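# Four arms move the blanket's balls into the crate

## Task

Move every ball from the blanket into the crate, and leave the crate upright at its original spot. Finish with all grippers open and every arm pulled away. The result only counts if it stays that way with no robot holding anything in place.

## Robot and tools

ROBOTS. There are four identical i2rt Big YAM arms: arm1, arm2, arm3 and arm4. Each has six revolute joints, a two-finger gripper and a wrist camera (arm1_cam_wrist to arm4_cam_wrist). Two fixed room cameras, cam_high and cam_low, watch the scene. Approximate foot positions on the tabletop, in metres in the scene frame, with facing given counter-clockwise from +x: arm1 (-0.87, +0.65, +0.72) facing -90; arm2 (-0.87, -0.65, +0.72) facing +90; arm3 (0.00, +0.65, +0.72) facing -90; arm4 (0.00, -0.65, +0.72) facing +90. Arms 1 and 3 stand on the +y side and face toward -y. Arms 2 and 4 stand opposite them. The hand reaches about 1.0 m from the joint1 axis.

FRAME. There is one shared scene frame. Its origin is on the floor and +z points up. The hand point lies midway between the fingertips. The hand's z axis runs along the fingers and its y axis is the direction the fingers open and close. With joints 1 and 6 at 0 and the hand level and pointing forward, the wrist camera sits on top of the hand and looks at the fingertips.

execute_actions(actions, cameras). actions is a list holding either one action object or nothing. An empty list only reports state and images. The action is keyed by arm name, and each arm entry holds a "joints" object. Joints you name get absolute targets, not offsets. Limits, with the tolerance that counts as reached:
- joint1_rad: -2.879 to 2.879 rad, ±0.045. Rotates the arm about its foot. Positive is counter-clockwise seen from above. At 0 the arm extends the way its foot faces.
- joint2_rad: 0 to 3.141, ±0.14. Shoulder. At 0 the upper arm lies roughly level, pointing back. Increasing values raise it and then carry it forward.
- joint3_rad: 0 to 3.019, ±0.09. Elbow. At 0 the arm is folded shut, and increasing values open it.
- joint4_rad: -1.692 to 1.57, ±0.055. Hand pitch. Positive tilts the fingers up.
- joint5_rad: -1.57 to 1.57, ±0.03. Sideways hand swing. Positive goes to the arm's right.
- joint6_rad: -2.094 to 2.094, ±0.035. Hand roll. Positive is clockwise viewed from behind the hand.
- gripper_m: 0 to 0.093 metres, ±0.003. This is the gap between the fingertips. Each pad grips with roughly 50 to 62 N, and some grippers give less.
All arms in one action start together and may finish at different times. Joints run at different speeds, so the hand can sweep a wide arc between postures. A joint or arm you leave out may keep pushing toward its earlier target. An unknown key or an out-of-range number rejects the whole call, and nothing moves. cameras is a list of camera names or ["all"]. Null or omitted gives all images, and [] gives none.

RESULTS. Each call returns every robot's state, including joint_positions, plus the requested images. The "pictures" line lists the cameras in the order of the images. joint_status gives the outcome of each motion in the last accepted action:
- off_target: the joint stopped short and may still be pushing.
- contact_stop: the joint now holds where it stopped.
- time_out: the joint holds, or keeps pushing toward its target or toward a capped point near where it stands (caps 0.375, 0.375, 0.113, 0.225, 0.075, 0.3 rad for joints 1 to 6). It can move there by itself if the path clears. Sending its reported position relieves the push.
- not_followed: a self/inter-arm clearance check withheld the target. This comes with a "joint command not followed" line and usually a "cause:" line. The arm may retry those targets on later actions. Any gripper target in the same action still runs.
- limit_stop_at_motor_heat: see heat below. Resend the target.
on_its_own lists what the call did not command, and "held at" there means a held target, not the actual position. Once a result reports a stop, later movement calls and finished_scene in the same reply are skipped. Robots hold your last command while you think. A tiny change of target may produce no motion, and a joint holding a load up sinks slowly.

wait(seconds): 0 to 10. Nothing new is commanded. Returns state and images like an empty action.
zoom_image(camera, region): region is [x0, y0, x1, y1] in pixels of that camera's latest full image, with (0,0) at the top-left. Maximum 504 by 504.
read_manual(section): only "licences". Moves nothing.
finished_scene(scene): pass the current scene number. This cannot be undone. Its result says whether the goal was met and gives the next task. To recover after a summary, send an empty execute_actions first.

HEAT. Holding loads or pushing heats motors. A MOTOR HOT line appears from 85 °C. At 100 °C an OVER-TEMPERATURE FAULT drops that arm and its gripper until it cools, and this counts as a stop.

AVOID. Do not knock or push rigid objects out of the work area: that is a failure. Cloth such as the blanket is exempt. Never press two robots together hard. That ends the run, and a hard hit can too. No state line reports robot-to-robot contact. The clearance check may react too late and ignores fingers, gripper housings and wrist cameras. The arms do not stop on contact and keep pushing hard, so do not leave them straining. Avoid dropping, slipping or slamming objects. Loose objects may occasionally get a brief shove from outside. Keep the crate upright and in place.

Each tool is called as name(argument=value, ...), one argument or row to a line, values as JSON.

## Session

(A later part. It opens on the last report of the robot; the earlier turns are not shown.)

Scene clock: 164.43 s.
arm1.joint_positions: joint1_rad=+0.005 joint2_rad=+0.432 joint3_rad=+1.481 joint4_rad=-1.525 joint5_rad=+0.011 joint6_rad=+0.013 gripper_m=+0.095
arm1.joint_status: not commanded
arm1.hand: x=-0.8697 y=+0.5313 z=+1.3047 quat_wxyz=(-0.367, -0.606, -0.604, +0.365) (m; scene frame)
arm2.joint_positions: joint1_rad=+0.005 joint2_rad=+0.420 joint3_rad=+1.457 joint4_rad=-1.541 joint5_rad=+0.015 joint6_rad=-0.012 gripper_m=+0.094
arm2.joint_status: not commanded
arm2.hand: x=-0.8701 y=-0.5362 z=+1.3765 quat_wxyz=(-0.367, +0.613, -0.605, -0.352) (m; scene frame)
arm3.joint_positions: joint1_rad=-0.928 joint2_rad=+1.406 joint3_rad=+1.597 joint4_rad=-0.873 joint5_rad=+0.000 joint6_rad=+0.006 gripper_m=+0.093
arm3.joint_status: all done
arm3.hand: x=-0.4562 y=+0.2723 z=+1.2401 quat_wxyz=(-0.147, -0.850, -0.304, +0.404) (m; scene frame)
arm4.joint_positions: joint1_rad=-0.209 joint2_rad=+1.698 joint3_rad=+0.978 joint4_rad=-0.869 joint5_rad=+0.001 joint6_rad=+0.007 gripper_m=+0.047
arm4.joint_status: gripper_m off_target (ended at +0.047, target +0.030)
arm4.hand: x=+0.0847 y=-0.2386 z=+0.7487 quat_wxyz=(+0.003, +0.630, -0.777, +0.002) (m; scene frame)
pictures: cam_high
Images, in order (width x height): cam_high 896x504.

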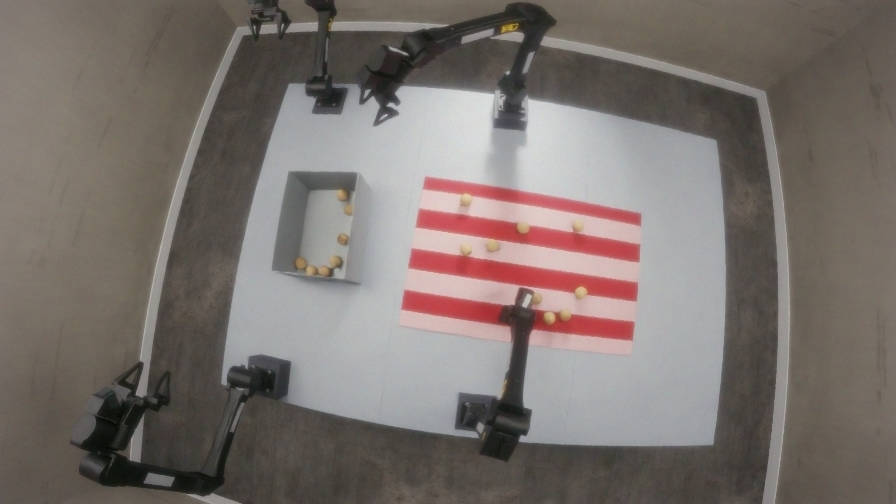

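execute_actions(
  actions=[
    {"arm3":{"joints":{"joint1_rad":-0.35,"joint2_rad":1.76,"joint3_rad":1.17,"joint4_rad":-0.96}},"arm4":{"joints":{"joint1_rad":0.812,"joint2_rad":1.25,"joint3_rad":1.6,"joint4_rad":-1.05}}},
  ],
  cameras=["arm3_cam_wrist"],
)

Scene clock: 168.83 s.
arm1.joint_positions: joint1_rad=+0.005 joint2_rad=+0.432 joint3_rad=+1.481 joint4_rad=-1.525 joint5_rad=+0.011 joint6_rad=+0.013 gripper_m=+0.095
arm1.joint_status: not commanded
arm1.hand: x=-0.8697 y=+0.5313 z=+1.3047 quat_wxyz=(-0.367, -0.606, -0.604, +0.365) (m; scene frame)
arm2.joint_positions: joint1_rad=+0.005 joint2_rad=+0.420 joint3_rad=+1.457 joint4_rad=-1.541 joint5_rad=+0.015 joint6_rad=-0.012 gripper_m=+0.094
arm2.joint_status: not commanded
arm2.hand: x=-0.8701 y=-0.5362 z=+1.3765 quat_wxyz=(-0.367, +0.613, -0.605, -0.352) (m; scene frame)
arm3.joint_positions: joint1_rad=-0.348 joint2_rad=+1.755 joint3_rad=+1.139 joint4_rad=-0.960 joint5_rad=-0.001 joint6_rad=+0.005 gripper_m=+0.093
arm3.joint_status: all done
arm3.hand: x=-0.1381 y=+0.2025 z=+0.8312 quat_wxyz=(+0.001, -0.806, -0.592, -0.002) (m; scene frame)
arm4.joint_positions: joint1_rad=+0.814 joint2_rad=+1.247 joint3_rad=+1.579 joint4_rad=-1.043 joint5_rad=-0.001 joint6_rad=+0.006 gripper_m=+0.047
arm4.joint_status: all done
arm4.hand: x=-0.3761 y=-0.3055 z=+1.2225 quat_wxyz=(-0.156, +0.844, -0.333, -0.390) (m; scene frame)
pictures: arm3_cam_wrist
Images, in order (width x height): arm3_cam_wrist 896x504.

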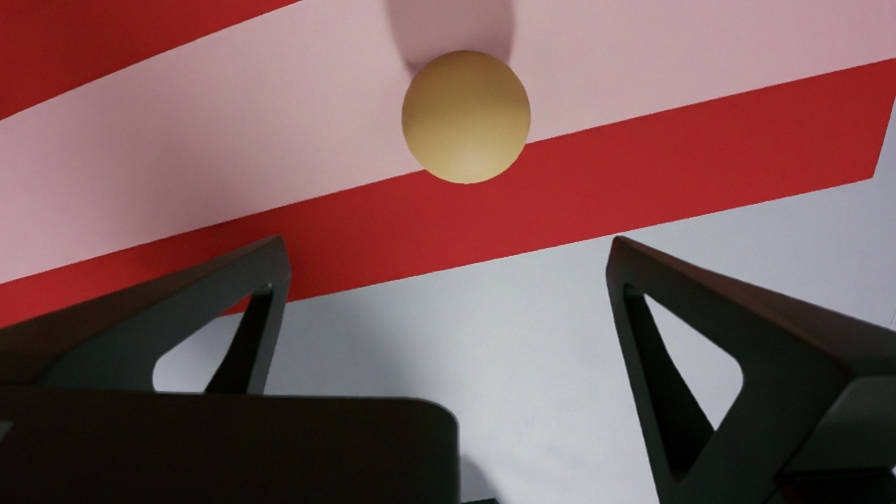

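r now .468, need .478; slightly right.

execute_actions(
  actions=[
    {"arm3":{"joints":{"joint1_rad":-0.36,"joint2_rad":1.905,"joint3_rad":1.125,"joint4_rad":-0.77}},"arm4":{"joints":{"joint2_rad":2.2,"joint3_rad":2.42}}},
  ],
  cameras=["arm3_cam_wrist"],
)

execute_actions(
  actions=[
    {"arm3":{"joints":{"gripper_m":0.03}},"arm4":{"joints":{"gripper_m":0.093,"joint2_rad":1.3,"joint3_rad":1.5}}},
  ],
  cameras=["cam_high"],
)

zoom_image(
  camera="cam_high",
  region=[400, 170, 624, 338],
)

Scene clock: 174.13 s.
arm1.joint_positions: joint1_rad=+0.005 joint2_rad=+0.432 joint3_rad=+1.481 joint4_rad=-1.525 joint5_rad=+0.011 joint6_rad=+0.013 gripper_m=+0.095
arm1.joint_status: not commanded
arm1.hand: x=-0.8697 y=+0.5313 z=+1.3047 quat_wxyz=(-0.367, -0.606, -0.604, +0.365) (m; scene frame)
arm2.joint_positions: joint1_rad=+0.005 joint2_rad=+0.420 joint3_rad=+1.457 joint4_rad=-1.541 joint5_rad=+0.015 joint6_rad=-0.012 gripper_m=+0.094
arm2.joint_status: not commanded
arm2.hand: x=-0.8701 y=-0.5362 z=+1.3765 quat_wxyz=(-0.367, +0.613, -0.605, -0.352) (m; scene frame)
arm3.joint_positions: joint1_rad=-0.354 joint2_rad=+1.921 joint3_rad=+1.120 joint4_rad=-0.781 joint5_rad=-0.001 joint6_rad=+0.005 gripper_m=+0.093
arm3.joint_status: all done
arm3.hand: x=-0.1440 y=+0.1935 z=+0.7499 quat_wxyz=(+0.003, -0.808, -0.590, -0.004) (m; scene frame)
arm4.joint_positions: joint1_rad=+0.814 joint2_rad=+2.229 joint3_rad=+2.354 joint4_rad=-1.048 joint5_rad=-0.001 joint6_rad=+0.006 gripper_m=+0.047
arm4.joint_status: all done
arm4.hand: x=-0.6112 y=-0.0840 z=+0.9889 quat_wxyz=(-0.120, +0.881, -0.348, -0.298) (m; scene frame)
pictures: arm3_cam_wrist
Images, in order (width x height): arm3_cam_wrist 896x504.

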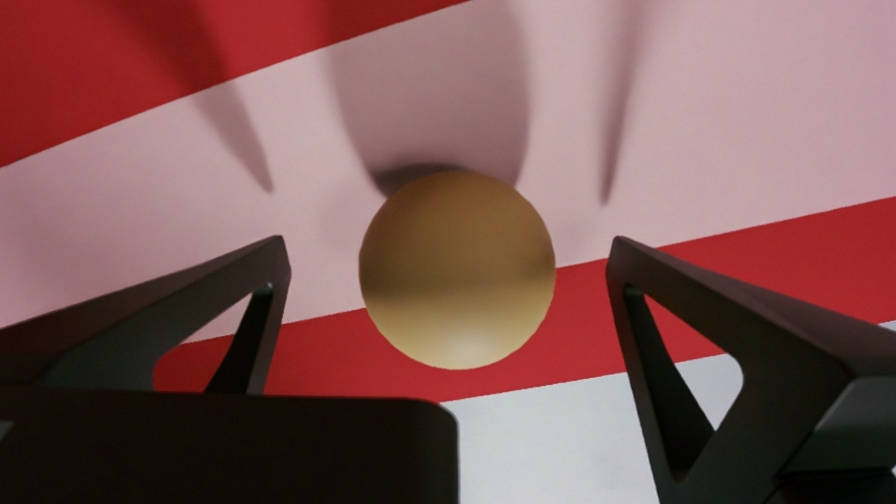

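Scene clock: 175.77 s.
arm1.joint_positions: joint1_rad=+0.005 joint2_rad=+0.432 joint3_rad=+1.481 joint4_rad=-1.525 joint5_rad=+0.011 joint6_rad=+0.013 gripper_m=+0.095
arm1.joint_status: not commanded
arm1.hand: x=-0.8697 y=+0.5313 z=+1.3047 quat_wxyz=(-0.367, -0.606, -0.604, +0.365) (m; scene frame)
arm2.joint_positions: joint1_rad=+0.005 joint2_rad=+0.420 joint3_rad=+1.457 joint4_rad=-1.541 joint5_rad=+0.015 joint6_rad=-0.012 gripper_m=+0.094
arm2.joint_status: not commanded
arm2.hand: x=-0.8701 y=-0.5362 z=+1.3765 quat_wxyz=(-0.367, +0.613, -0.605, -0.352) (m; scene frame)
arm3.joint_positions: joint1_rad=-0.354 joint2_rad=+1.921 joint3_rad=+1.120 joint4_rad=-0.781 joint5_rad=-0.001 joint6_rad=+0.005 gripper_m=+0.047
arm3.joint_status: gripper_m off_target (ended at +0.047, target +0.030)
arm3.hand: x=-0.1440 y=+0.1935 z=+0.7499 quat_wxyz=(+0.003, -0.808, -0.590, -0.004) (m; scene frame)
arm4.joint_positions: joint1_rad=+0.814 joint2_rad=+1.293 joint3_rad=+1.503 joint4_rad=-1.049 joint5_rad=-0.001 joint6_rad=+0.006 gripper_m=+0.093
arm4.joint_status: all done
arm4.hand: x=-0.3820 y=-0.2992 z=+1.1571 quat_wxyz=(-0.135, +0.868, -0.342, -0.335) (m; scene frame)
pictures: cam_high
Images, in order (width x height): cam_high 896x504.

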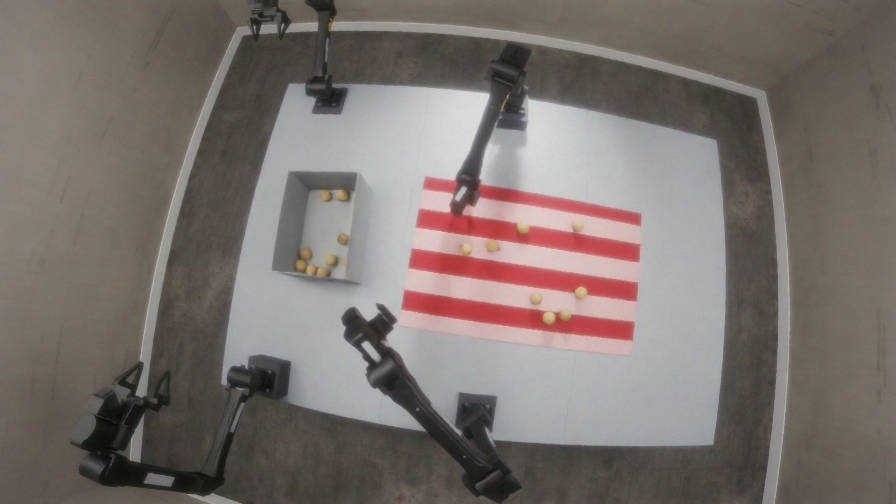

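Region (400, 170, 624, 338) of cam_high's 896x504 image, scaled by 2.250, with more detail than that image has; it fills the top 378 rows of this view, and the rest is white.

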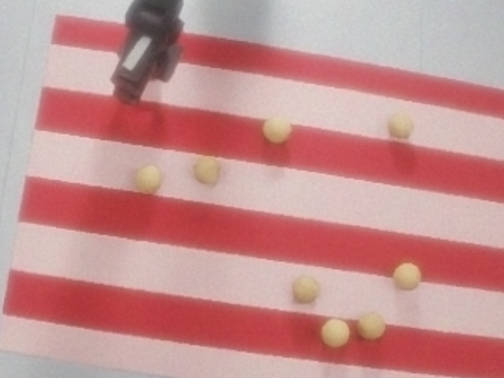

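execute_actions(
  actions=[
    {"arm3":{"joints":{"joint1_rad":-0.93,"joint2_rad":1.3,"joint3_rad":1.7,"joint4_rad":-0.87}},"arm4":{"joints":{"joint1_rad":-0.375,"joint2_rad":1.78,"joint3_rad":1.375,"joint4_rad":-1.158}}},
  ],
  cameras=["arm4_cam_wrist"],
)

Scene clock: 180.47 s.
arm1.joint_positions: joint1_rad=+0.005 joint2_rad=+0.432 joint3_rad=+1.481 joint4_rad=-1.525 joint5_rad=+0.011 joint6_rad=+0.013 gripper_m=+0.095
arm1.joint_status: not commanded
arm1.hand: x=-0.8697 y=+0.5313 z=+1.3047 quat_wxyz=(-0.367, -0.606, -0.604, +0.365) (m; scene frame)
arm2.joint_positions: joint1_rad=+0.005 joint2_rad=+0.420 joint3_rad=+1.457 joint4_rad=-1.541 joint5_rad=+0.015 joint6_rad=-0.012 gripper_m=+0.094
arm2.joint_status: not commanded
arm2.hand: x=-0.8701 y=-0.5362 z=+1.3765 quat_wxyz=(-0.367, +0.613, -0.605, -0.352) (m; scene frame)
arm3.joint_positions: joint1_rad=-0.933 joint2_rad=+1.310 joint3_rad=+1.688 joint4_rad=-0.866 joint5_rad=+0.003 joint6_rad=+0.005 gripper_m=+0.047
arm3.joint_status: all done
arm3.hand: x=-0.4346 y=+0.2945 z=+1.3468 quat_wxyz=(-0.174, -0.808, -0.286, +0.485) (m; scene frame)
arm4.joint_positions: joint1_rad=-0.382 joint2_rad=+1.808 joint3_rad=+1.371 joint4_rad=-1.149 joint5_rad=+0.000 joint6_rad=+0.006 gripper_m=+0.093
arm4.joint_status: all done
arm4.hand: x=+0.1902 y=-0.1677 z=+0.8248 quat_wxyz=(+0.003, +0.561, -0.828, +0.000) (m; scene frame)
pictures: arm4_cam_wrist
Images, in order (width x height): arm4_cam_wrist 896x504.

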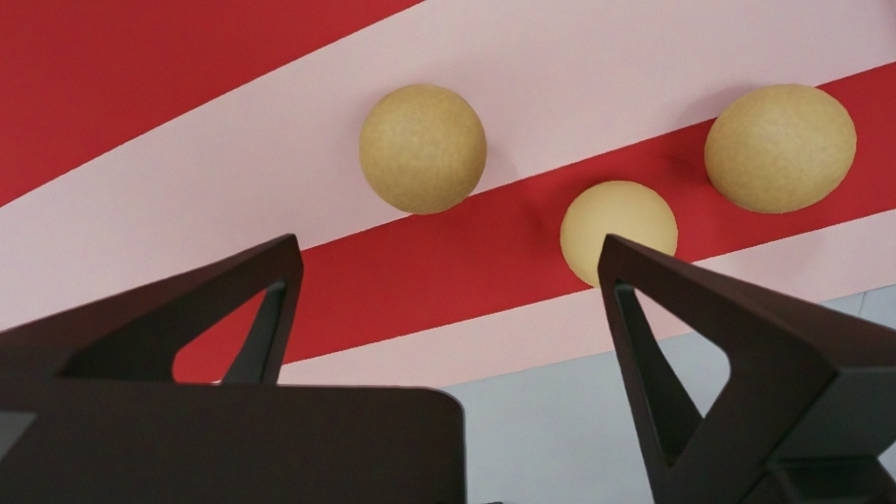

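execute_actions(
  actions=[
    {"arm3":{"joints":{"joint2_rad":2.19,"joint3_rad":2.21}},"arm4":{"joints":{"joint1_rad":-0.356,"joint2_rad":1.895,"joint3_rad":1.275,"joint4_rad":-0.95,"gripper_m":0.075}}},
  ],
  cameras=["arm4_cam_wrist"],
)

execute_actions(
  actions=[
    {"arm3":{"joints":{"gripper_m":0.093,"joint2_rad":1.3,"joint3_rad":1.5}},"arm4":{"joints":{"gripper_m":0.03}}},
  ],
  cameras=["arm4_cam_wrist"],
)

Scene clock: 186.67 s.
arm1.joint_positions: joint1_rad=+0.005 joint2_rad=+0.432 joint3_rad=+1.481 joint4_rad=-1.525 joint5_rad=+0.011 joint6_rad=+0.013 gripper_m=+0.095
arm1.joint_status: not commanded
arm1.hand: x=-0.8697 y=+0.5313 z=+1.3047 quat_wxyz=(-0.367, -0.606, -0.604, +0.365) (m; scene frame)
arm2.joint_positions: joint1_rad=+0.005 joint2_rad=+0.420 joint3_rad=+1.457 joint4_rad=-1.541 joint5_rad=+0.015 joint6_rad=-0.012 gripper_m=+0.094
arm2.joint_status: not commanded
arm2.hand: x=-0.8701 y=-0.5362 z=+1.3765 quat_wxyz=(-0.367, +0.613, -0.605, -0.352) (m; scene frame)
arm3.joint_positions: joint1_rad=-0.933 joint2_rad=+2.189 joint3_rad=+2.161 joint4_rad=-0.871 joint5_rad=+0.003 joint6_rad=+0.005 gripper_m=+0.047
arm3.joint_status: all done
arm3.hand: x=-0.6433 y=+0.1233 z=+1.0044 quat_wxyz=(-0.111, -0.890, -0.315, +0.311) (m; scene frame)
arm4.joint_positions: joint1_rad=-0.358 joint2_rad=+1.897 joint3_rad=+1.274 joint4_rad=-0.960 joint5_rad=+0.000 joint6_rad=+0.006 gripper_m=+0.075
arm4.joint_status: all done
arm4.hand: x=+0.1771 y=-0.1665 z=+0.7485 quat_wxyz=(+0.001, +0.571, -0.821, -0.001) (m; scene frame)
pictures: arm4_cam_wrist
Images, in order (width x height): arm4_cam_wrist 896x504.

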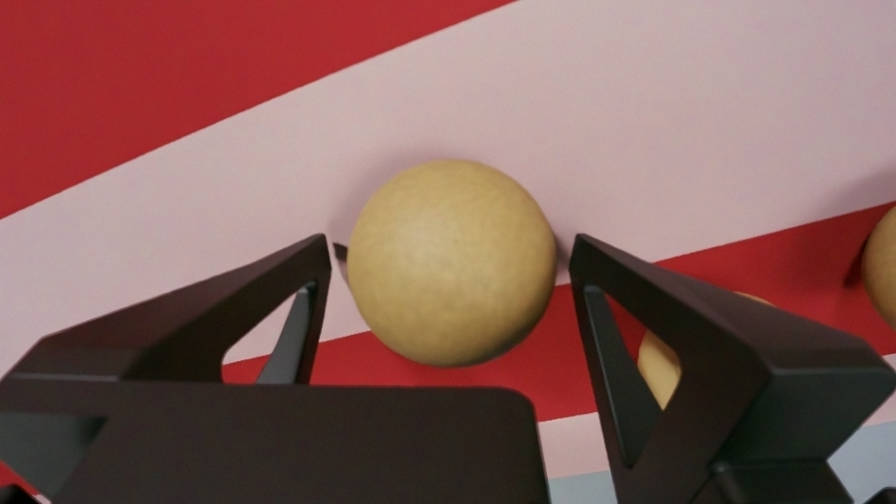

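Scene clock: 188.40 s.
arm1.joint_positions: joint1_rad=+0.005 joint2_rad=+0.432 joint3_rad=+1.481 joint4_rad=-1.525 joint5_rad=+0.011 joint6_rad=+0.013 gripper_m=+0.095
arm1.joint_status: not commanded
arm1.hand: x=-0.8697 y=+0.5313 z=+1.3047 quat_wxyz=(-0.367, -0.606, -0.604, +0.365) (m; scene frame)
arm2.joint_positions: joint1_rad=+0.005 joint2_rad=+0.420 joint3_rad=+1.457 joint4_rad=-1.541 joint5_rad=+0.015 joint6_rad=-0.012 gripper_m=+0.094
arm2.joint_status: not commanded
arm2.hand: x=-0.8701 y=-0.5362 z=+1.3765 quat_wxyz=(-0.367, +0.613, -0.605, -0.352) (m; scene frame)
arm3.joint_positions: joint1_rad=-0.933 joint2_rad=+1.302 joint3_rad=+1.500 joint4_rad=-0.871 joint5_rad=+0.003 joint6_rad=+0.005 gripper_m=+0.093
arm3.joint_status: all done
arm3.hand: x=-0.4280 y=+0.2999 z=+1.2428 quat_wxyz=(-0.146, -0.849, -0.301, +0.409) (m; scene frame)
arm4.joint_positions: joint1_rad=-0.358 joint2_rad=+1.897 joint3_rad=+1.274 joint4_rad=-0.960 joint5_rad=+0.000 joint6_rad=+0.006 gripper_m=+0.047
arm4.joint_status: gripper_m off_target (ended at +0.047, target +0.030)
arm4.hand: x=+0.1771 y=-0.1665 z=+0.7485 quat_wxyz=(+0.001, +0.571, -0.821, -0.001) (m; scene frame)
pictures: arm4_cam_wrist
Images, in order (width x height): arm4_cam_wrist 896x504.

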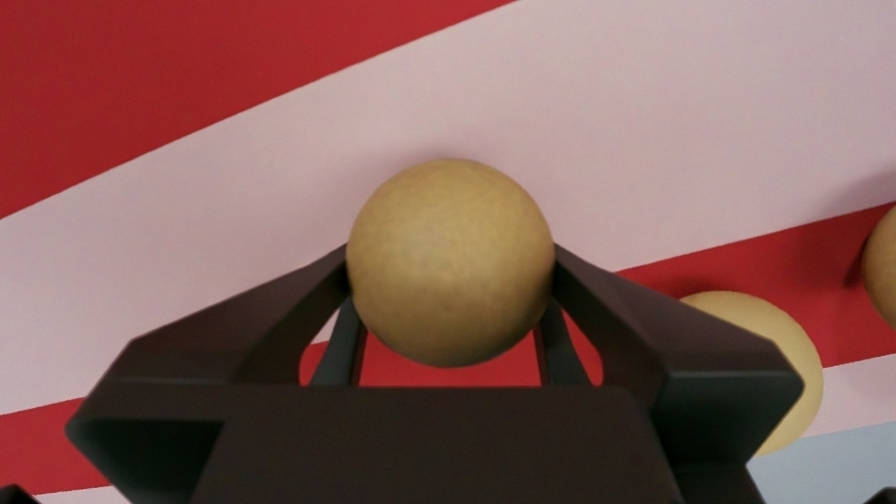

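execute_actions(
  actions=[
    {"arm3":{"joints":{"joint1_rad":0.145,"joint2_rad":1.925,"joint3_rad":1.425,"joint4_rad":-1.046}},"arm4":{"joints":{"joint1_rad":0.812,"joint2_rad":1.25,"joint3_rad":1.4,"joint4_rad":-1.05}}},
  ],
  cameras=["arm3_cam_wrist"],
)

Scene clock: 193.57 s.
arm1.joint_positions: joint1_rad=+0.005 joint2_rad=+0.432 joint3_rad=+1.481 joint4_rad=-1.525 joint5_rad=+0.011 joint6_rad=+0.013 gripper_m=+0.095
arm1.joint_status: not commanded
arm1.hand: x=-0.8697 y=+0.5313 z=+1.3047 quat_wxyz=(-0.367, -0.606, -0.604, +0.365) (m; scene frame)
arm2.joint_positions: joint1_rad=+0.005 joint2_rad=+0.420 joint3_rad=+1.457 joint4_rad=-1.541 joint5_rad=+0.015 joint6_rad=-0.012 gripper_m=+0.094
arm2.joint_status: not commanded
arm2.hand: x=-0.8701 y=-0.5362 z=+1.3765 quat_wxyz=(-0.367, +0.613, -0.605, -0.352) (m; scene frame)
arm3.joint_positions: joint1_rad=+0.148 joint2_rad=+1.936 joint3_rad=+1.417 joint4_rad=-1.037 joint5_rad=-0.001 joint6_rad=+0.005 gripper_m=+0.093
arm3.joint_status: all done
arm3.hand: x=+0.1085 y=+0.1047 z=+0.8319 quat_wxyz=(-0.006, -0.636, -0.772, +0.005) (m; scene frame)
arm4.joint_positions: joint1_rad=+0.817 joint2_rad=+1.238 joint3_rad=+1.379 joint4_rad=-1.042 joint5_rad=-0.001 joint6_rad=+0.006 gripper_m=+0.047
arm4.joint_status: all done
arm4.hand: x=-0.3623 y=-0.3189 z=+1.1186 quat_wxyz=(-0.124, +0.878, -0.345, -0.308) (m; scene frame)
pictures: arm3_cam_wrist
Images, in order (width x height): arm3_cam_wrist 896x504.

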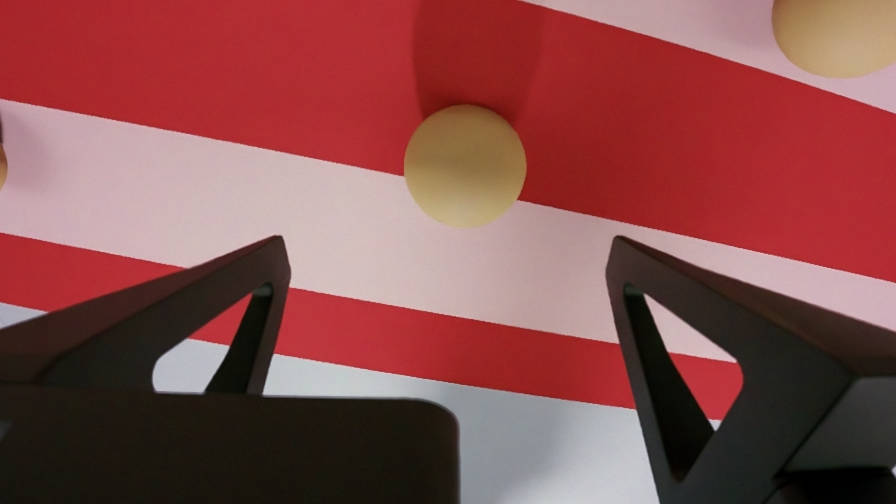

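r .556→.548.

execute_actions(
  actions=[
    {"arm3":{"joints":{"joint1_rad":0.135,"joint2_rad":2.04,"joint3_rad":1.355,"joint4_rad":-0.87}},"arm4":{"joints":{"joint2_rad":2.2,"joint3_rad":2.42}}},
  ],
  cameras=["arm3_cam_wrist"],
)

execute_actions(
  actions=[
    {"arm3":{"joints":{"gripper_m":0.03}},"arm4":{"joints":{"gripper_m":0.093,"joint2_rad":1.25,"joint3_rad":1.3}}},
  ],
  cameras=[],
)

Scene clock: 198.33 s.
arm1.joint_positions: joint1_rad=+0.005 joint2_rad=+0.432 joint3_rad=+1.481 joint4_rad=-1.525 joint5_rad=+0.011 joint6_rad=+0.013 gripper_m=+0.095
arm1.joint_status: not commanded
arm1.hand: x=-0.8697 y=+0.5313 z=+1.3047 quat_wxyz=(-0.367, -0.606, -0.604, +0.365) (m; scene frame)
arm2.joint_positions: joint1_rad=+0.005 joint2_rad=+0.420 joint3_rad=+1.457 joint4_rad=-1.541 joint5_rad=+0.015 joint6_rad=-0.012 gripper_m=+0.094
arm2.joint_status: not commanded
arm2.hand: x=-0.8701 y=-0.5362 z=+1.3765 quat_wxyz=(-0.367, +0.613, -0.605, -0.352) (m; scene frame)
arm3.joint_positions: joint1_rad=+0.140 joint2_rad=+2.057 joint3_rad=+1.348 joint4_rad=-0.881 joint5_rad=-0.001 joint6_rad=+0.005 gripper_m=+0.093
arm3.joint_status: all done
arm3.hand: x=+0.1022 y=+0.1158 z=+0.7460 quat_wxyz=(+0.007, -0.639, -0.769, -0.006) (m; scene frame)
arm4.joint_positions: joint1_rad=+0.817 joint2_rad=+2.218 joint3_rad=+2.359 joint4_rad=-1.049 joint5_rad=-0.001 joint6_rad=+0.006 gripper_m=+0.047
arm4.joint_status: all done
arm4.hand: x=-0.6122 y=-0.0863 z=+1.0007 quat_wxyz=(-0.122, +0.879, -0.346, -0.305) (m; scene frame)
pictures: arm3_cam_wrist
Images, in order (width x height): arm3_cam_wrist 896x504.

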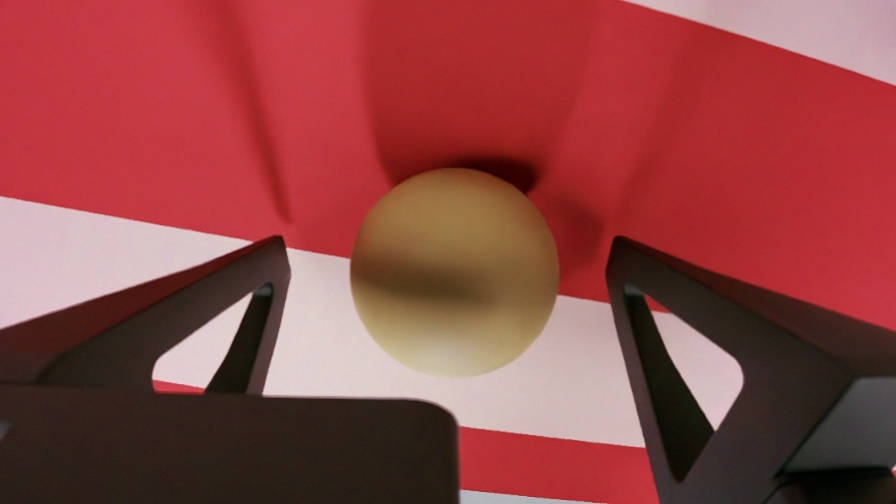

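Scene clock: 200.07 s.
arm1.joint_positions: joint1_rad=+0.005 joint2_rad=+0.432 joint3_rad=+1.481 joint4_rad=-1.525 joint5_rad=+0.011 joint6_rad=+0.013 gripper_m=+0.095
arm1.joint_status: not commanded
arm1.hand: x=-0.8697 y=+0.5313 z=+1.3047 quat_wxyz=(-0.367, -0.606, -0.604, +0.365) (m; scene frame)
arm2.joint_positions: joint1_rad=+0.005 joint2_rad=+0.420 joint3_rad=+1.457 joint4_rad=-1.541 joint5_rad=+0.015 joint6_rad=-0.012 gripper_m=+0.094
arm2.joint_status: not commanded
arm2.hand: x=-0.8701 y=-0.5362 z=+1.3765 quat_wxyz=(-0.367, +0.613, -0.605, -0.352) (m; scene frame)
arm3.joint_positions: joint1_rad=+0.140 joint2_rad=+2.057 joint3_rad=+1.348 joint4_rad=-0.881 joint5_rad=-0.001 joint6_rad=+0.005 gripper_m=+0.047
arm3.joint_status: gripper_m off_target (ended at +0.047, target +0.030)
arm3.hand: x=+0.1022 y=+0.1158 z=+0.7460 quat_wxyz=(+0.007, -0.639, -0.769, -0.006) (m; scene frame)
arm4.joint_positions: joint1_rad=+0.817 joint2_rad=+1.252 joint3_rad=+1.295 joint4_rad=-1.049 joint5_rad=-0.001 joint6_rad=+0.006 gripper_m=+0.093
arm4.joint_status: all done
arm4.hand: x=-0.3532 y=-0.3267 z=+1.0675 quat_wxyz=(-0.106, +0.893, -0.351, -0.262) (m; scene frame)
pictures: none
No camera images: the call's "cameras" was empty. Leave "cameras" out to get every camera's image.

execute_actions(
  actions=[
    {"arm3":{"joints":{"joint1_rad":-0.93,"joint2_rad":1.25,"joint3_rad":1.4,"joint4_rad":-0.87}},"arm4":{"joints":{"joint1_rad":-0.514,"joint2_rad":1.70,"joint3_rad":1.26,"joint4_rad":-1.125,"joint6_rad":0.77}}},
  ],
  cameras=["arm4_cam_wrist"],
)

Scene clock: 205.43 s.
arm1.joint_positions: joint1_rad=+0.005 joint2_rad=+0.432 joint3_rad=+1.481 joint4_rad=-1.525 joint5_rad=+0.011 joint6_rad=+0.013 gripper_m=+0.095
arm1.joint_status: not commanded
arm1.hand: x=-0.8697 y=+0.5313 z=+1.3047 quat_wxyz=(-0.367, -0.606, -0.604, +0.365) (m; scene frame)
arm2.joint_positions: joint1_rad=+0.005 joint2_rad=+0.420 joint3_rad=+1.457 joint4_rad=-1.541 joint5_rad=+0.015 joint6_rad=-0.012 gripper_m=+0.094
arm2.joint_status: not commanded
arm2.hand: x=-0.8701 y=-0.5362 z=+1.3765 quat_wxyz=(-0.367, +0.613, -0.605, -0.352) (m; scene frame)
arm3.joint_positions: joint1_rad=-0.932 joint2_rad=+1.251 joint3_rad=+1.374 joint4_rad=-0.872 joint5_rad=+0.003 joint6_rad=+0.005 gripper_m=+0.047
arm3.joint_status: all done
arm3.hand: x=-0.4069 y=+0.3168 z=+1.1984 quat_wxyz=(-0.135, -0.864, -0.307, +0.377) (m; scene frame)
arm4.joint_positions: joint1_rad=-0.520 joint2_rad=+1.729 joint3_rad=+1.261 joint4_rad=-1.116 joint5_rad=-0.001 joint6_rad=+0.760 gripper_m=+0.093
arm4.joint_status: all done
arm4.hand: x=+0.2385 y=-0.2274 z=+0.8245 quat_wxyz=(+0.003, +0.148, -0.989, +0.000) (m; scene frame)
pictures: arm4_cam_wrist
Images, in order (width x height): arm4_cam_wrist 896x504.

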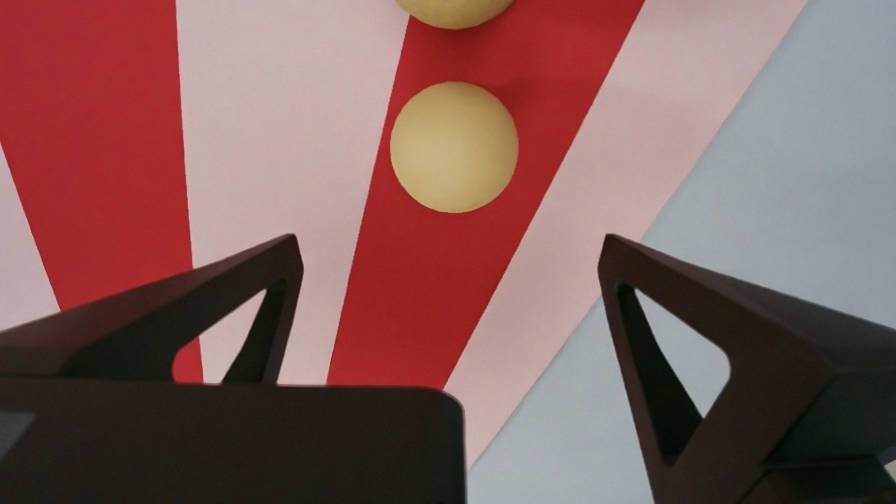

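execute_actions(
  actions=[
    {"arm3":{"joints":{"joint2_rad":2.19,"joint3_rad":2.21}},"arm4":{"joints":{"joint2_rad":1.827,"joint3_rad":1.168,"joint4_rad":-0.91}}},
  ],
  cameras=["arm4_cam_wrist"],
)

execute_actions(
  actions=[
    {"arm3":{"joints":{"gripper_m":0.093,"joint2_rad":1.25,"joint3_rad":1.3}},"arm4":{"joints":{"gripper_m":0.03}}},
  ],
  cameras=[],
)

Scene clock: 210.83 s.
arm1.joint_positions: joint1_rad=+0.005 joint2_rad=+0.432 joint3_rad=+1.481 joint4_rad=-1.525 joint5_rad=+0.011 joint6_rad=+0.013 gripper_m=+0.095
arm1.joint_status: not commanded
arm1.hand: x=-0.8697 y=+0.5313 z=+1.3047 quat_wxyz=(-0.367, -0.606, -0.604, +0.365) (m; scene frame)
arm2.joint_positions: joint1_rad=+0.005 joint2_rad=+0.420 joint3_rad=+1.457 joint4_rad=-1.541 joint5_rad=+0.015 joint6_rad=-0.012 gripper_m=+0.094
arm2.joint_status: not commanded
arm2.hand: x=-0.8701 y=-0.5362 z=+1.3765 quat_wxyz=(-0.367, +0.613, -0.605, -0.352) (m; scene frame)
arm3.joint_positions: joint1_rad=-0.932 joint2_rad=+2.204 joint3_rad=+2.149 joint4_rad=-0.872 joint5_rad=+0.003 joint6_rad=+0.005 gripper_m=+0.047
arm3.joint_status: all done
arm3.hand: x=-0.6414 y=+0.1240 z=+0.9859 quat_wxyz=(-0.106, -0.894, -0.317, +0.299) (m; scene frame)
arm4.joint_positions: joint1_rad=-0.520 joint2_rad=+1.830 joint3_rad=+1.167 joint4_rad=-0.919 joint5_rad=-0.001 joint6_rad=+0.761 gripper_m=+0.093
arm4.joint_status: all done
arm4.hand: x=+0.2370 y=-0.2294 z=+0.7473 quat_wxyz=(+0.002, +0.148, -0.989, -0.001) (m; scene frame)
pictures: arm4_cam_wrist
Images, in order (width x height): arm4_cam_wrist 896x504.

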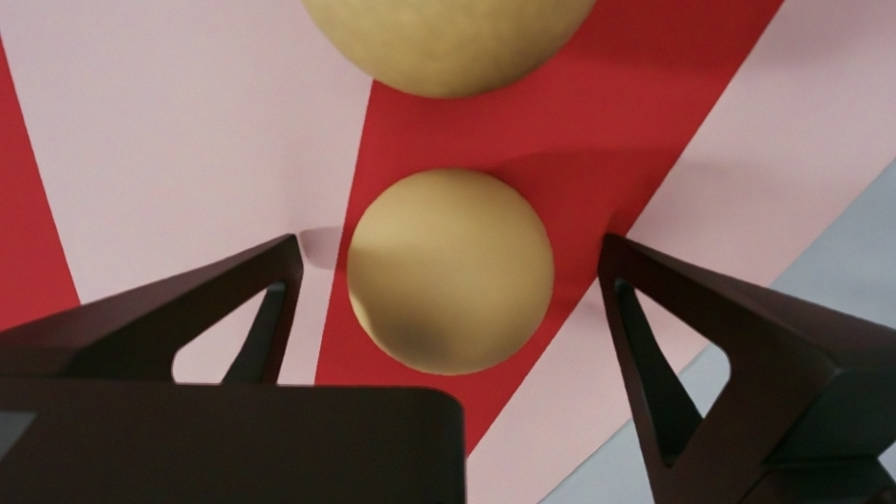

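Scene clock: 212.43 s.
arm1.joint_positions: joint1_rad=+0.005 joint2_rad=+0.432 joint3_rad=+1.481 joint4_rad=-1.525 joint5_rad=+0.011 joint6_rad=+0.013 gripper_m=+0.095
arm1.joint_status: not commanded
arm1.hand: x=-0.8697 y=+0.5313 z=+1.3047 quat_wxyz=(-0.367, -0.606, -0.604, +0.365) (m; scene frame)
arm2.joint_positions: joint1_rad=+0.005 joint2_rad=+0.420 joint3_rad=+1.457 joint4_rad=-1.541 joint5_rad=+0.015 joint6_rad=-0.012 gripper_m=+0.094
arm2.joint_status: not commanded
arm2.hand: x=-0.8701 y=-0.5362 z=+1.3765 quat_wxyz=(-0.367, +0.613, -0.605, -0.352) (m; scene frame)
arm3.joint_positions: joint1_rad=-0.932 joint2_rad=+1.248 joint3_rad=+1.300 joint4_rad=-0.871 joint5_rad=+0.003 joint6_rad=+0.005 gripper_m=+0.093
arm3.joint_status: all done
arm3.hand: x=-0.3985 y=+0.3236 z=+1.1584 quat_wxyz=(-0.123, -0.877, -0.311, +0.346) (m; scene frame)
arm4.joint_positions: joint1_rad=-0.520 joint2_rad=+1.830 joint3_rad=+1.167 joint4_rad=-0.919 joint5_rad=-0.001 joint6_rad=+0.761 gripper_m=+0.047
arm4.joint_status: gripper_m off_target (ended at +0.047, target +0.030)
arm4.hand: x=+0.2370 y=-0.2294 z=+0.7473 quat_wxyz=(+0.002, +0.148, -0.989, -0.001) (m; scene frame)
pictures: none
No camera images: the call's "cameras" was empty. Leave "cameras" out to get every camera's image.

execute_actions(
  actions=[
    {"arm3":{"joints":{"joint1_rad":0.53,"joint2_rad":2.03,"joint3_rad":1.595,"joint4_rad":-1.113}},"arm4":{"joints":{"joint1_rad":0.812,"joint2_rad":1.2,"joint3_rad":1.25,"joint4_rad":-1.05,"joint6_rad":0}}},
  ],
  cameras=["arm3_cam_wrist"],
)

Scene clock: 217.23 s.
arm1.joint_positions: joint1_rad=+0.005 joint2_rad=+0.432 joint3_rad=+1.481 joint4_rad=-1.525 joint5_rad=+0.011 joint6_rad=+0.013 gripper_m=+0.095
arm1.joint_status: not commanded
arm1.hand: x=-0.8697 y=+0.5313 z=+1.3047 quat_wxyz=(-0.367, -0.606, -0.604, +0.365) (m; scene frame)
arm2.joint_positions: joint1_rad=+0.005 joint2_rad=+0.420 joint3_rad=+1.457 joint4_rad=-1.541 joint5_rad=+0.015 joint6_rad=-0.012 gripper_m=+0.094
arm2.joint_status: not commanded
arm2.hand: x=-0.8701 y=-0.5362 z=+1.3765 quat_wxyz=(-0.367, +0.613, -0.605, -0.352) (m; scene frame)
arm3.joint_positions: joint1_rad=+0.534 joint2_rad=+2.037 joint3_rad=+1.576 joint4_rad=-1.104 joint5_rad=-0.002 joint6_rad=+0.004 gripper_m=+0.093
arm3.joint_status: all done
arm3.hand: x=+0.3280 y=+0.1522 z=+0.8291 quat_wxyz=(-0.002, -0.476, -0.879, +0.001) (m; scene frame)
arm4.joint_positions: joint1_rad=+0.817 joint2_rad=+1.187 joint3_rad=+1.226 joint4_rad=-1.041 joint5_rad=-0.001 joint6_rad=+0.009 gripper_m=+0.047
arm4.joint_status: all done
arm4.hand: x=-0.3357 y=-0.3428 z=+1.0619 quat_wxyz=(-0.106, +0.892, -0.353, -0.263) (m; scene frame)
pictures: arm3_cam_wrist
Images, in order (width x height): arm3_cam_wrist 896x504.

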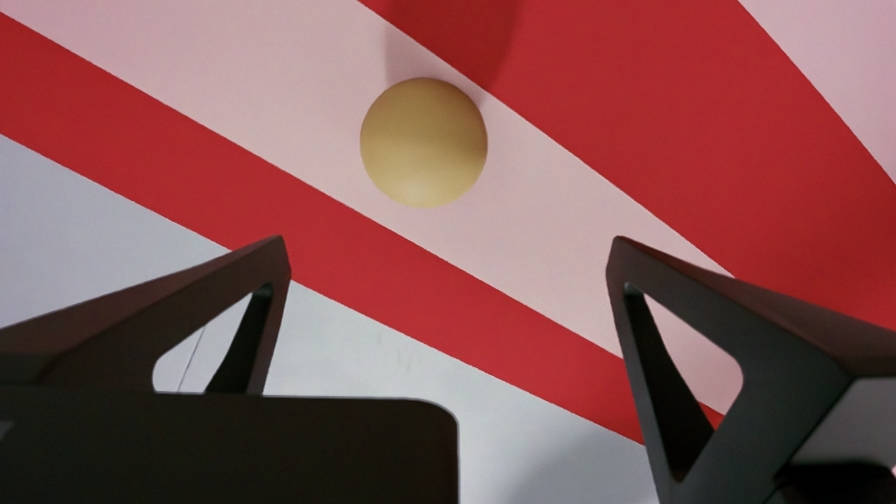

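execute_actions(
  actions=[
    {"arm3":{"joints":{"joint1_rad":0.555,"joint2_rad":2.135,"joint3_rad":1.545,"joint4_rad":-0.95}},"arm4":{"joints":{"joint2_rad":2.2,"joint3_rad":2.42}}},
  ],
  cameras=["arm3_cam_wrist"],
)

execute_actions(
  actions=[
    {"arm3":{"joints":{"gripper_m":0.03}},"arm4":{"joints":{"gripper_m":0.093,"joint2_rad":1.2,"joint3_rad":1.2}}},
  ],
  cameras=[],
)

Scene clock: 222.00 s.
arm1.joint_positions: joint1_rad=+0.005 joint2_rad=+0.432 joint3_rad=+1.481 joint4_rad=-1.525 joint5_rad=+0.011 joint6_rad=+0.013 gripper_m=+0.095
arm1.joint_status: not commanded
arm1.hand: x=-0.8697 y=+0.5313 z=+1.3047 quat_wxyz=(-0.367, -0.606, -0.604, +0.365) (m; scene frame)
arm2.joint_positions: joint1_rad=+0.005 joint2_rad=+0.420 joint3_rad=+1.457 joint4_rad=-1.541 joint5_rad=+0.015 joint6_rad=-0.012 gripper_m=+0.094
arm2.joint_status: not commanded
arm2.hand: x=-0.8701 y=-0.5362 z=+1.3765 quat_wxyz=(-0.367, +0.613, -0.605, -0.352) (m; scene frame)
arm3.joint_positions: joint1_rad=+0.553 joint2_rad=+2.150 joint3_rad=+1.539 joint4_rad=-0.961 joint5_rad=-0.002 joint6_rad=+0.004 gripper_m=+0.093
arm3.joint_status: all done
arm3.hand: x=+0.3389 y=+0.1566 z=+0.7524 quat_wxyz=(+0.000, -0.467, -0.884, +0.000) (m; scene frame)
arm4.joint_positions: joint1_rad=+0.817 joint2_rad=+2.215 joint3_rad=+2.363 joint4_rad=-1.049 joint5_rad=-0.001 joint6_rad=+0.009 gripper_m=+0.047
arm4.joint_status: all done
arm4.hand: x=-0.6123 y=-0.0863 z=+1.0057 quat_wxyz=(-0.123, +0.877, -0.347, -0.308) (m; scene frame)
pictures: arm3_cam_wrist
Images, in order (width x height): arm3_cam_wrist 896x504.

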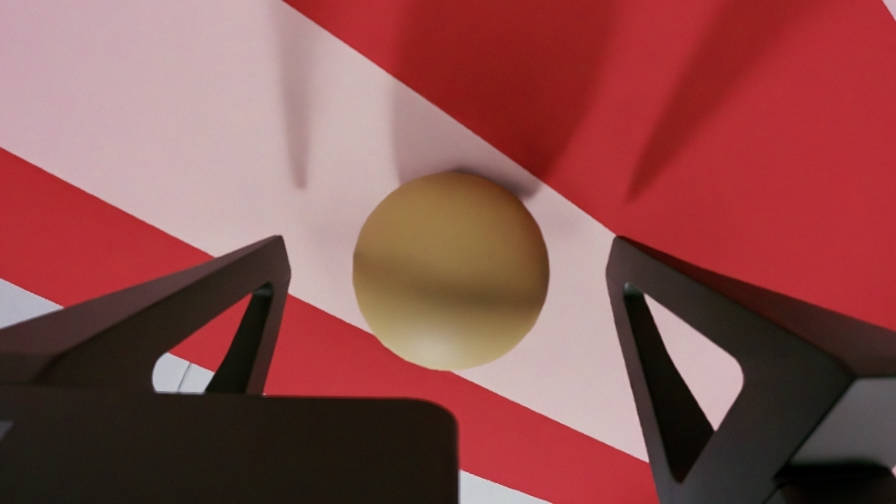

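Scene clock: 223.83 s.
arm1.joint_positions: joint1_rad=+0.005 joint2_rad=+0.432 joint3_rad=+1.481 joint4_rad=-1.525 joint5_rad=+0.011 joint6_rad=+0.013 gripper_m=+0.095
arm1.joint_status: not commanded
arm1.hand: x=-0.8697 y=+0.5313 z=+1.3047 quat_wxyz=(-0.367, -0.606, -0.604, +0.365) (m; scene frame)
arm2.joint_positions: joint1_rad=+0.005 joint2_rad=+0.420 joint3_rad=+1.457 joint4_rad=-1.541 joint5_rad=+0.015 joint6_rad=-0.012 gripper_m=+0.094
arm2.joint_status: not commanded
arm2.hand: x=-0.8701 y=-0.5362 z=+1.3765 quat_wxyz=(-0.367, +0.613, -0.605, -0.352) (m; scene frame)
arm3.joint_positions: joint1_rad=+0.553 joint2_rad=+2.150 joint3_rad=+1.539 joint4_rad=-0.961 joint5_rad=-0.001 joint6_rad=+0.004 gripper_m=+0.047
arm3.joint_status: gripper_m off_target (ended at +0.047, target +0.030)
arm3.hand: x=+0.3389 y=+0.1565 z=+0.7524 quat_wxyz=(+0.000, -0.467, -0.884, +0.000) (m; scene frame)
arm4.joint_positions: joint1_rad=+0.817 joint2_rad=+1.202 joint3_rad=+1.193 joint4_rad=-1.048 joint5_rad=-0.001 joint6_rad=+0.009 gripper_m=+0.093
arm4.joint_status: all done
arm4.hand: x=-0.3315 y=-0.3464 z=+1.0378 quat_wxyz=(-0.097, +0.899, -0.355, -0.238) (m; scene frame)
pictures: none
No camera images: the call's "cameras" was empty. Leave "cameras" out to get every camera's image.

execute_actions(
  actions=[
    {"arm3":{"joints":{"joint1_rad":-0.93,"joint2_rad":1.2,"joint3_rad":1.2,"joint4_rad":-1.2}},"arm4":{"joints":{"joint1_rad":-0.605,"joint2_rad":1.81,"joint3_rad":1.43,"joint4_rad":-1.175}}},
  ],
  cameras=["arm4_cam_wrist"],
)

Scene clock: 227.93 s.
arm1.joint_positions: joint1_rad=+0.005 joint2_rad=+0.432 joint3_rad=+1.481 joint4_rad=-1.525 joint5_rad=+0.011 joint6_rad=+0.013 gripper_m=+0.095
arm1.joint_status: not commanded
arm1.hand: x=-0.8697 y=+0.5313 z=+1.3047 quat_wxyz=(-0.367, -0.606, -0.604, +0.365) (m; scene frame)
arm2.joint_positions: joint1_rad=+0.005 joint2_rad=+0.420 joint3_rad=+1.457 joint4_rad=-1.541 joint5_rad=+0.015 joint6_rad=-0.012 gripper_m=+0.094
arm2.joint_status: not commanded
arm2.hand: x=-0.8701 y=-0.5362 z=+1.3765 quat_wxyz=(-0.367, +0.613, -0.605, -0.352) (m; scene frame)
arm3.joint_positions: joint1_rad=-0.934 joint2_rad=+1.194 joint3_rad=+1.203 joint4_rad=-1.192 joint5_rad=+0.001 joint6_rad=+0.004 gripper_m=+0.047
arm3.joint_status: all done
arm3.hand: x=-0.3254 y=+0.3841 z=+1.0911 quat_wxyz=(-0.065, -0.925, -0.328, +0.182) (m; scene frame)
arm4.joint_positions: joint1_rad=-0.612 joint2_rad=+1.840 joint3_rad=+1.407 joint4_rad=-1.166 joint5_rad=+0.000 joint6_rad=+0.007 gripper_m=+0.093
arm4.joint_status: all done
arm4.hand: x=+0.3000 y=-0.2166 z=+0.8210 quat_wxyz=(+0.009, +0.462, -0.887, +0.002) (m; scene frame)
pictures: arm4_cam_wrist
Images, in order (width x height): arm4_cam_wrist 896x504.

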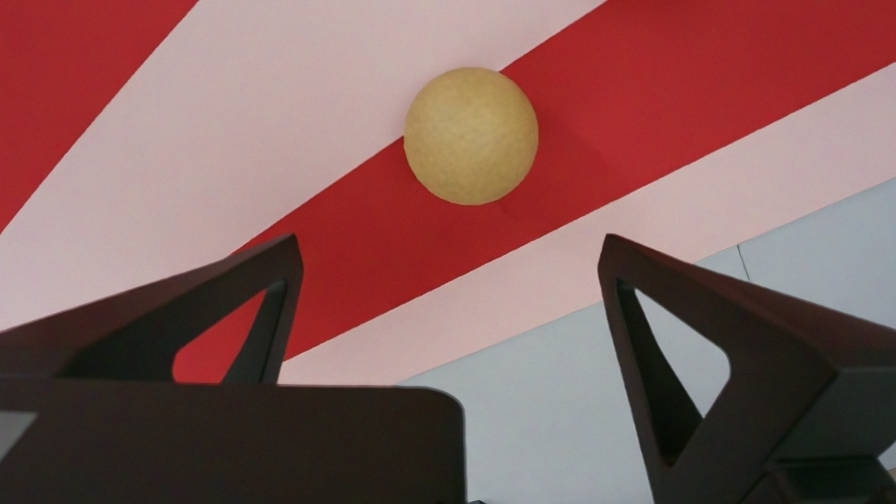

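r→.533, q1 -.627.

execute_actions(
  actions=[
    {"arm3":{"joints":{"joint2_rad":2.19,"joint3_rad":2.21,"joint4_rad":-0.87}},"arm4":{"joints":{"joint1_rad":-0.628,"joint2_rad":1.93,"joint3_rad":1.335,"joint4_rad":-0.965}}},
  ],
  cameras=["arm4_cam_wrist"],
)

execute_actions(
  actions=[
    {"arm3":{"joints":{"gripper_m":0.093,"joint2_rad":1.25,"joint3_rad":1.3}},"arm4":{"joints":{"gripper_m":0.03}}},
  ],
  cameras=["cam_high"],
)

zoom_image(
  camera="cam_high",
  region=[400, 170, 624, 338],
)

Scene clock: 232.77 s.
arm1.joint_positions: joint1_rad=+0.005 joint2_rad=+0.432 joint3_rad=+1.481 joint4_rad=-1.525 joint5_rad=+0.011 joint6_rad=+0.013 gripper_m=+0.095
arm1.joint_status: not commanded
arm1.hand: x=-0.8697 y=+0.5313 z=+1.3047 quat_wxyz=(-0.367, -0.606, -0.604, +0.365) (m; scene frame)
arm2.joint_positions: joint1_rad=+0.005 joint2_rad=+0.420 joint3_rad=+1.457 joint4_rad=-1.541 joint5_rad=+0.015 joint6_rad=-0.012 gripper_m=+0.094
arm2.joint_status: not commanded
arm2.hand: x=-0.8701 y=-0.5362 z=+1.3765 quat_wxyz=(-0.367, +0.613, -0.605, -0.352) (m; scene frame)
arm3.joint_positions: joint1_rad=-0.934 joint2_rad=+2.207 joint3_rad=+2.147 joint4_rad=-0.878 joint5_rad=+0.001 joint6_rad=+0.004 gripper_m=+0.047
arm3.joint_status: all done
arm3.hand: x=-0.6408 y=+0.1257 z=+0.9812 quat_wxyz=(-0.105, -0.895, -0.318, +0.293) (m; scene frame)
arm4.joint_positions: joint1_rad=-0.623 joint2_rad=+1.930 joint3_rad=+1.334 joint4_rad=-0.974 joint5_rad=+0.000 joint6_rad=+0.007 gripper_m=+0.093
arm4.joint_status: all done
arm4.hand: x=+0.3088 y=-0.2136 z=+0.7500 quat_wxyz=(-0.003, +0.457, -0.890, -0.005) (m; scene frame)
pictures: arm4_cam_wrist
Images, in order (width x height): arm4_cam_wrist 896x504.

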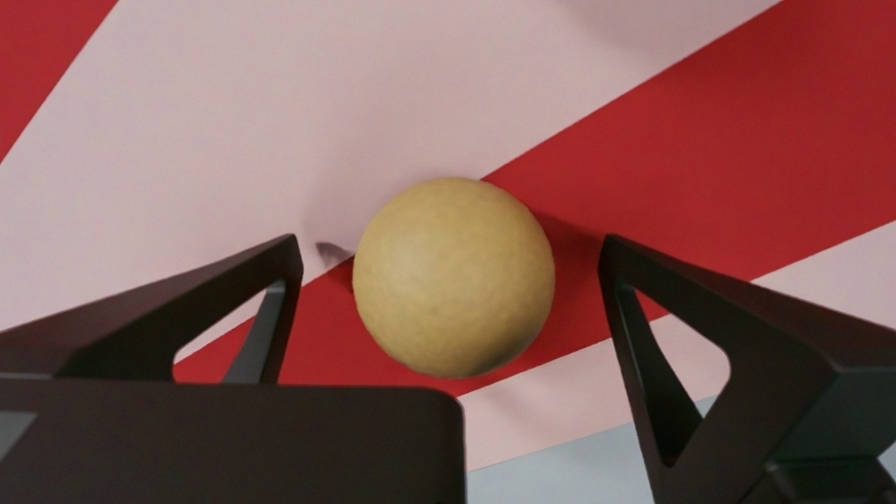

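Scene clock: 234.33 s.
arm1.joint_positions: joint1_rad=+0.005 joint2_rad=+0.432 joint3_rad=+1.481 joint4_rad=-1.525 joint5_rad=+0.011 joint6_rad=+0.013 gripper_m=+0.095
arm1.joint_status: not commanded
arm1.hand: x=-0.8697 y=+0.5313 z=+1.3047 quat_wxyz=(-0.367, -0.606, -0.604, +0.365) (m; scene frame)
arm2.joint_positions: joint1_rad=+0.005 joint2_rad=+0.420 joint3_rad=+1.457 joint4_rad=-1.541 joint5_rad=+0.015 joint6_rad=-0.012 gripper_m=+0.094
arm2.joint_status: not commanded
arm2.hand: x=-0.8701 y=-0.5362 z=+1.3765 quat_wxyz=(-0.367, +0.613, -0.605, -0.352) (m; scene frame)
arm3.joint_positions: joint1_rad=-0.934 joint2_rad=+1.248 joint3_rad=+1.300 joint4_rad=-0.875 joint5_rad=+0.001 joint6_rad=+0.004 gripper_m=+0.093
arm3.joint_status: all done
arm3.hand: x=-0.3983 y=+0.3244 z=+1.1578 quat_wxyz=(-0.123, -0.877, -0.311, +0.344) (m; scene frame)
arm4.joint_positions: joint1_rad=-0.623 joint2_rad=+1.930 joint3_rad=+1.334 joint4_rad=-0.974 joint5_rad=+0.000 joint6_rad=+0.007 gripper_m=+0.047
arm4.joint_status: gripper_m off_target (ended at +0.047, target +0.030)
arm4.hand: x=+0.3088 y=-0.2136 z=+0.7500 quat_wxyz=(-0.003, +0.457, -0.890, -0.005) (m; scene frame)
pictures: cam_high
Images, in order (width x height): cam_high 896x504.

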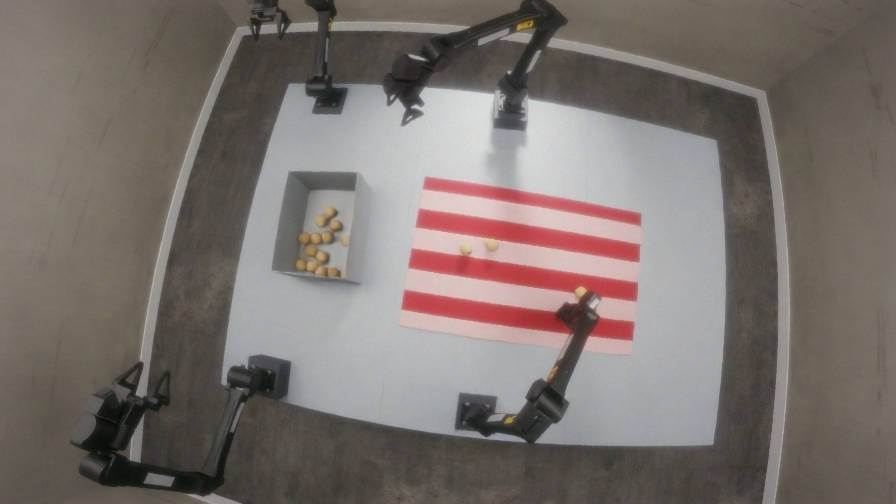

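Region (400, 170, 624, 338) of cam_high's 896x504 image, scaled by 2.250, with more detail than that image has; it fills the top 378 rows of this view, and the rest is white.

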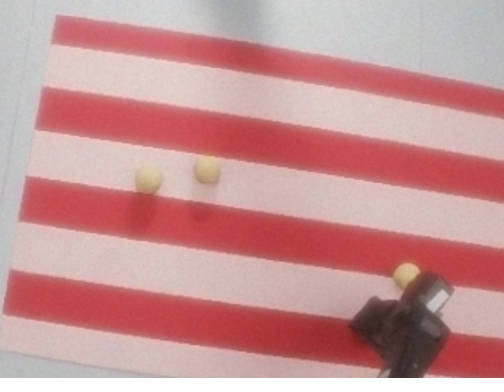

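execute_actions(
  actions=[
    {"arm3":{"joints":{"joint1_rad":-0.07,"joint4_rad":-1.16}},"arm4":{"joints":{"joint1_rad":0.812,"joint2_rad":1.2,"joint3_rad":1.25,"joint4_rad":-1.05}}},
  ],
  cameras=[],
)

execute_actions(
  actions=[
    {"arm3":{"joints":{"joint2_rad":2.10,"joint3_rad":1.715}},"arm4":{"joints":{"joint2_rad":2.2,"joint3_rad":2.42}}},
  ],
  cameras=["arm3_cam_wrist"],
)

Scene clock: 242.13 s.
arm1.joint_positions: joint1_rad=+0.005 joint2_rad=+0.432 joint3_rad=+1.481 joint4_rad=-1.525 joint5_rad=+0.011 joint6_rad=+0.013 gripper_m=+0.095
arm1.joint_status: not commanded
arm1.hand: x=-0.8697 y=+0.5313 z=+1.3047 quat_wxyz=(-0.367, -0.606, -0.604, +0.365) (m; scene frame)
arm2.joint_positions: joint1_rad=+0.005 joint2_rad=+0.420 joint3_rad=+1.457 joint4_rad=-1.541 joint5_rad=+0.015 joint6_rad=-0.012 gripper_m=+0.094
arm2.joint_status: not commanded
arm2.hand: x=-0.8701 y=-0.5362 z=+1.3765 quat_wxyz=(-0.367, +0.613, -0.605, -0.352) (m; scene frame)
arm3.joint_positions: joint1_rad=-0.067 joint2_rad=+1.248 joint3_rad=+1.300 joint4_rad=-1.151 joint5_rad=+0.001 joint6_rad=+0.004 gripper_m=+0.093
arm3.joint_status: all done
arm3.hand: x=-0.0083 y=+0.1910 z=+1.1188 quat_wxyz=(-0.164, -0.695, -0.680, +0.167) (m; scene frame)
arm4.joint_positions: joint1_rad=+0.817 joint2_rad=+1.187 joint3_rad=+1.238 joint4_rad=-1.043 joint5_rad=+0.000 joint6_rad=+0.007 gripper_m=+0.047
arm4.joint_status: all done
arm4.hand: x=-0.3372 y=-0.3417 z=+1.0674 quat_wxyz=(-0.108, +0.891, -0.351, -0.267) (m; scene frame)
pictures: none
No camera images: the call's "cameras" was empty. Leave "cameras" out to get every camera's image.

Scene clock: 244.03 s.
arm1.joint_positions: joint1_rad=+0.005 joint2_rad=+0.432 joint3_rad=+1.481 joint4_rad=-1.525 joint5_rad=+0.011 joint6_rad=+0.013 gripper_m=+0.095
arm1.joint_status: not commanded
arm1.hand: x=-0.8697 y=+0.5313 z=+1.3047 quat_wxyz=(-0.367, -0.606, -0.604, +0.365) (m; scene frame)
arm2.joint_positions: joint1_rad=+0.005 joint2_rad=+0.420 joint3_rad=+1.457 joint4_rad=-1.541 joint5_rad=+0.015 joint6_rad=-0.012 gripper_m=+0.094
arm2.joint_status: not commanded
arm2.hand: x=-0.8701 y=-0.5362 z=+1.3765 quat_wxyz=(-0.367, +0.613, -0.605, -0.352) (m; scene frame)
arm3.joint_positions: joint1_rad=-0.067 joint2_rad=+2.109 joint3_rad=+1.683 joint4_rad=-1.158 joint5_rad=+0.001 joint6_rad=+0.004 gripper_m=+0.093
arm3.joint_status: all done
arm3.hand: x=-0.0114 y=+0.0311 z=+0.8246 quat_wxyz=(+0.005, -0.715, -0.699, -0.004) (m; scene frame)
arm4.joint_positions: joint1_rad=+0.817 joint2_rad=+2.214 joint3_rad=+2.363 joint4_rad=-1.050 joint5_rad=+0.000 joint6_rad=+0.007 gripper_m=+0.047
arm4.joint_status: all done
arm4.hand: x=-0.6123 y=-0.0865 z=+1.0059 quat_wxyz=(-0.124, +0.878, -0.345, -0.308) (m; scene frame)
pictures: arm3_cam_wrist
Images, in order (width x height): arm3_cam_wrist 896x504.

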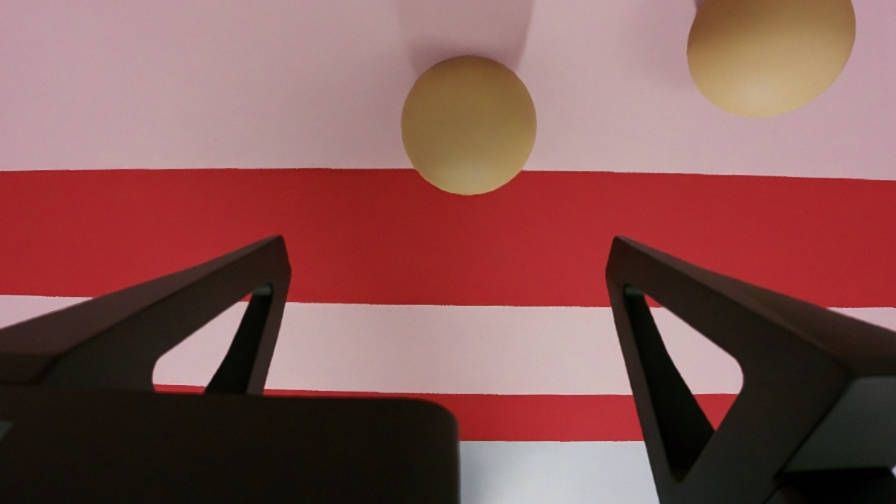

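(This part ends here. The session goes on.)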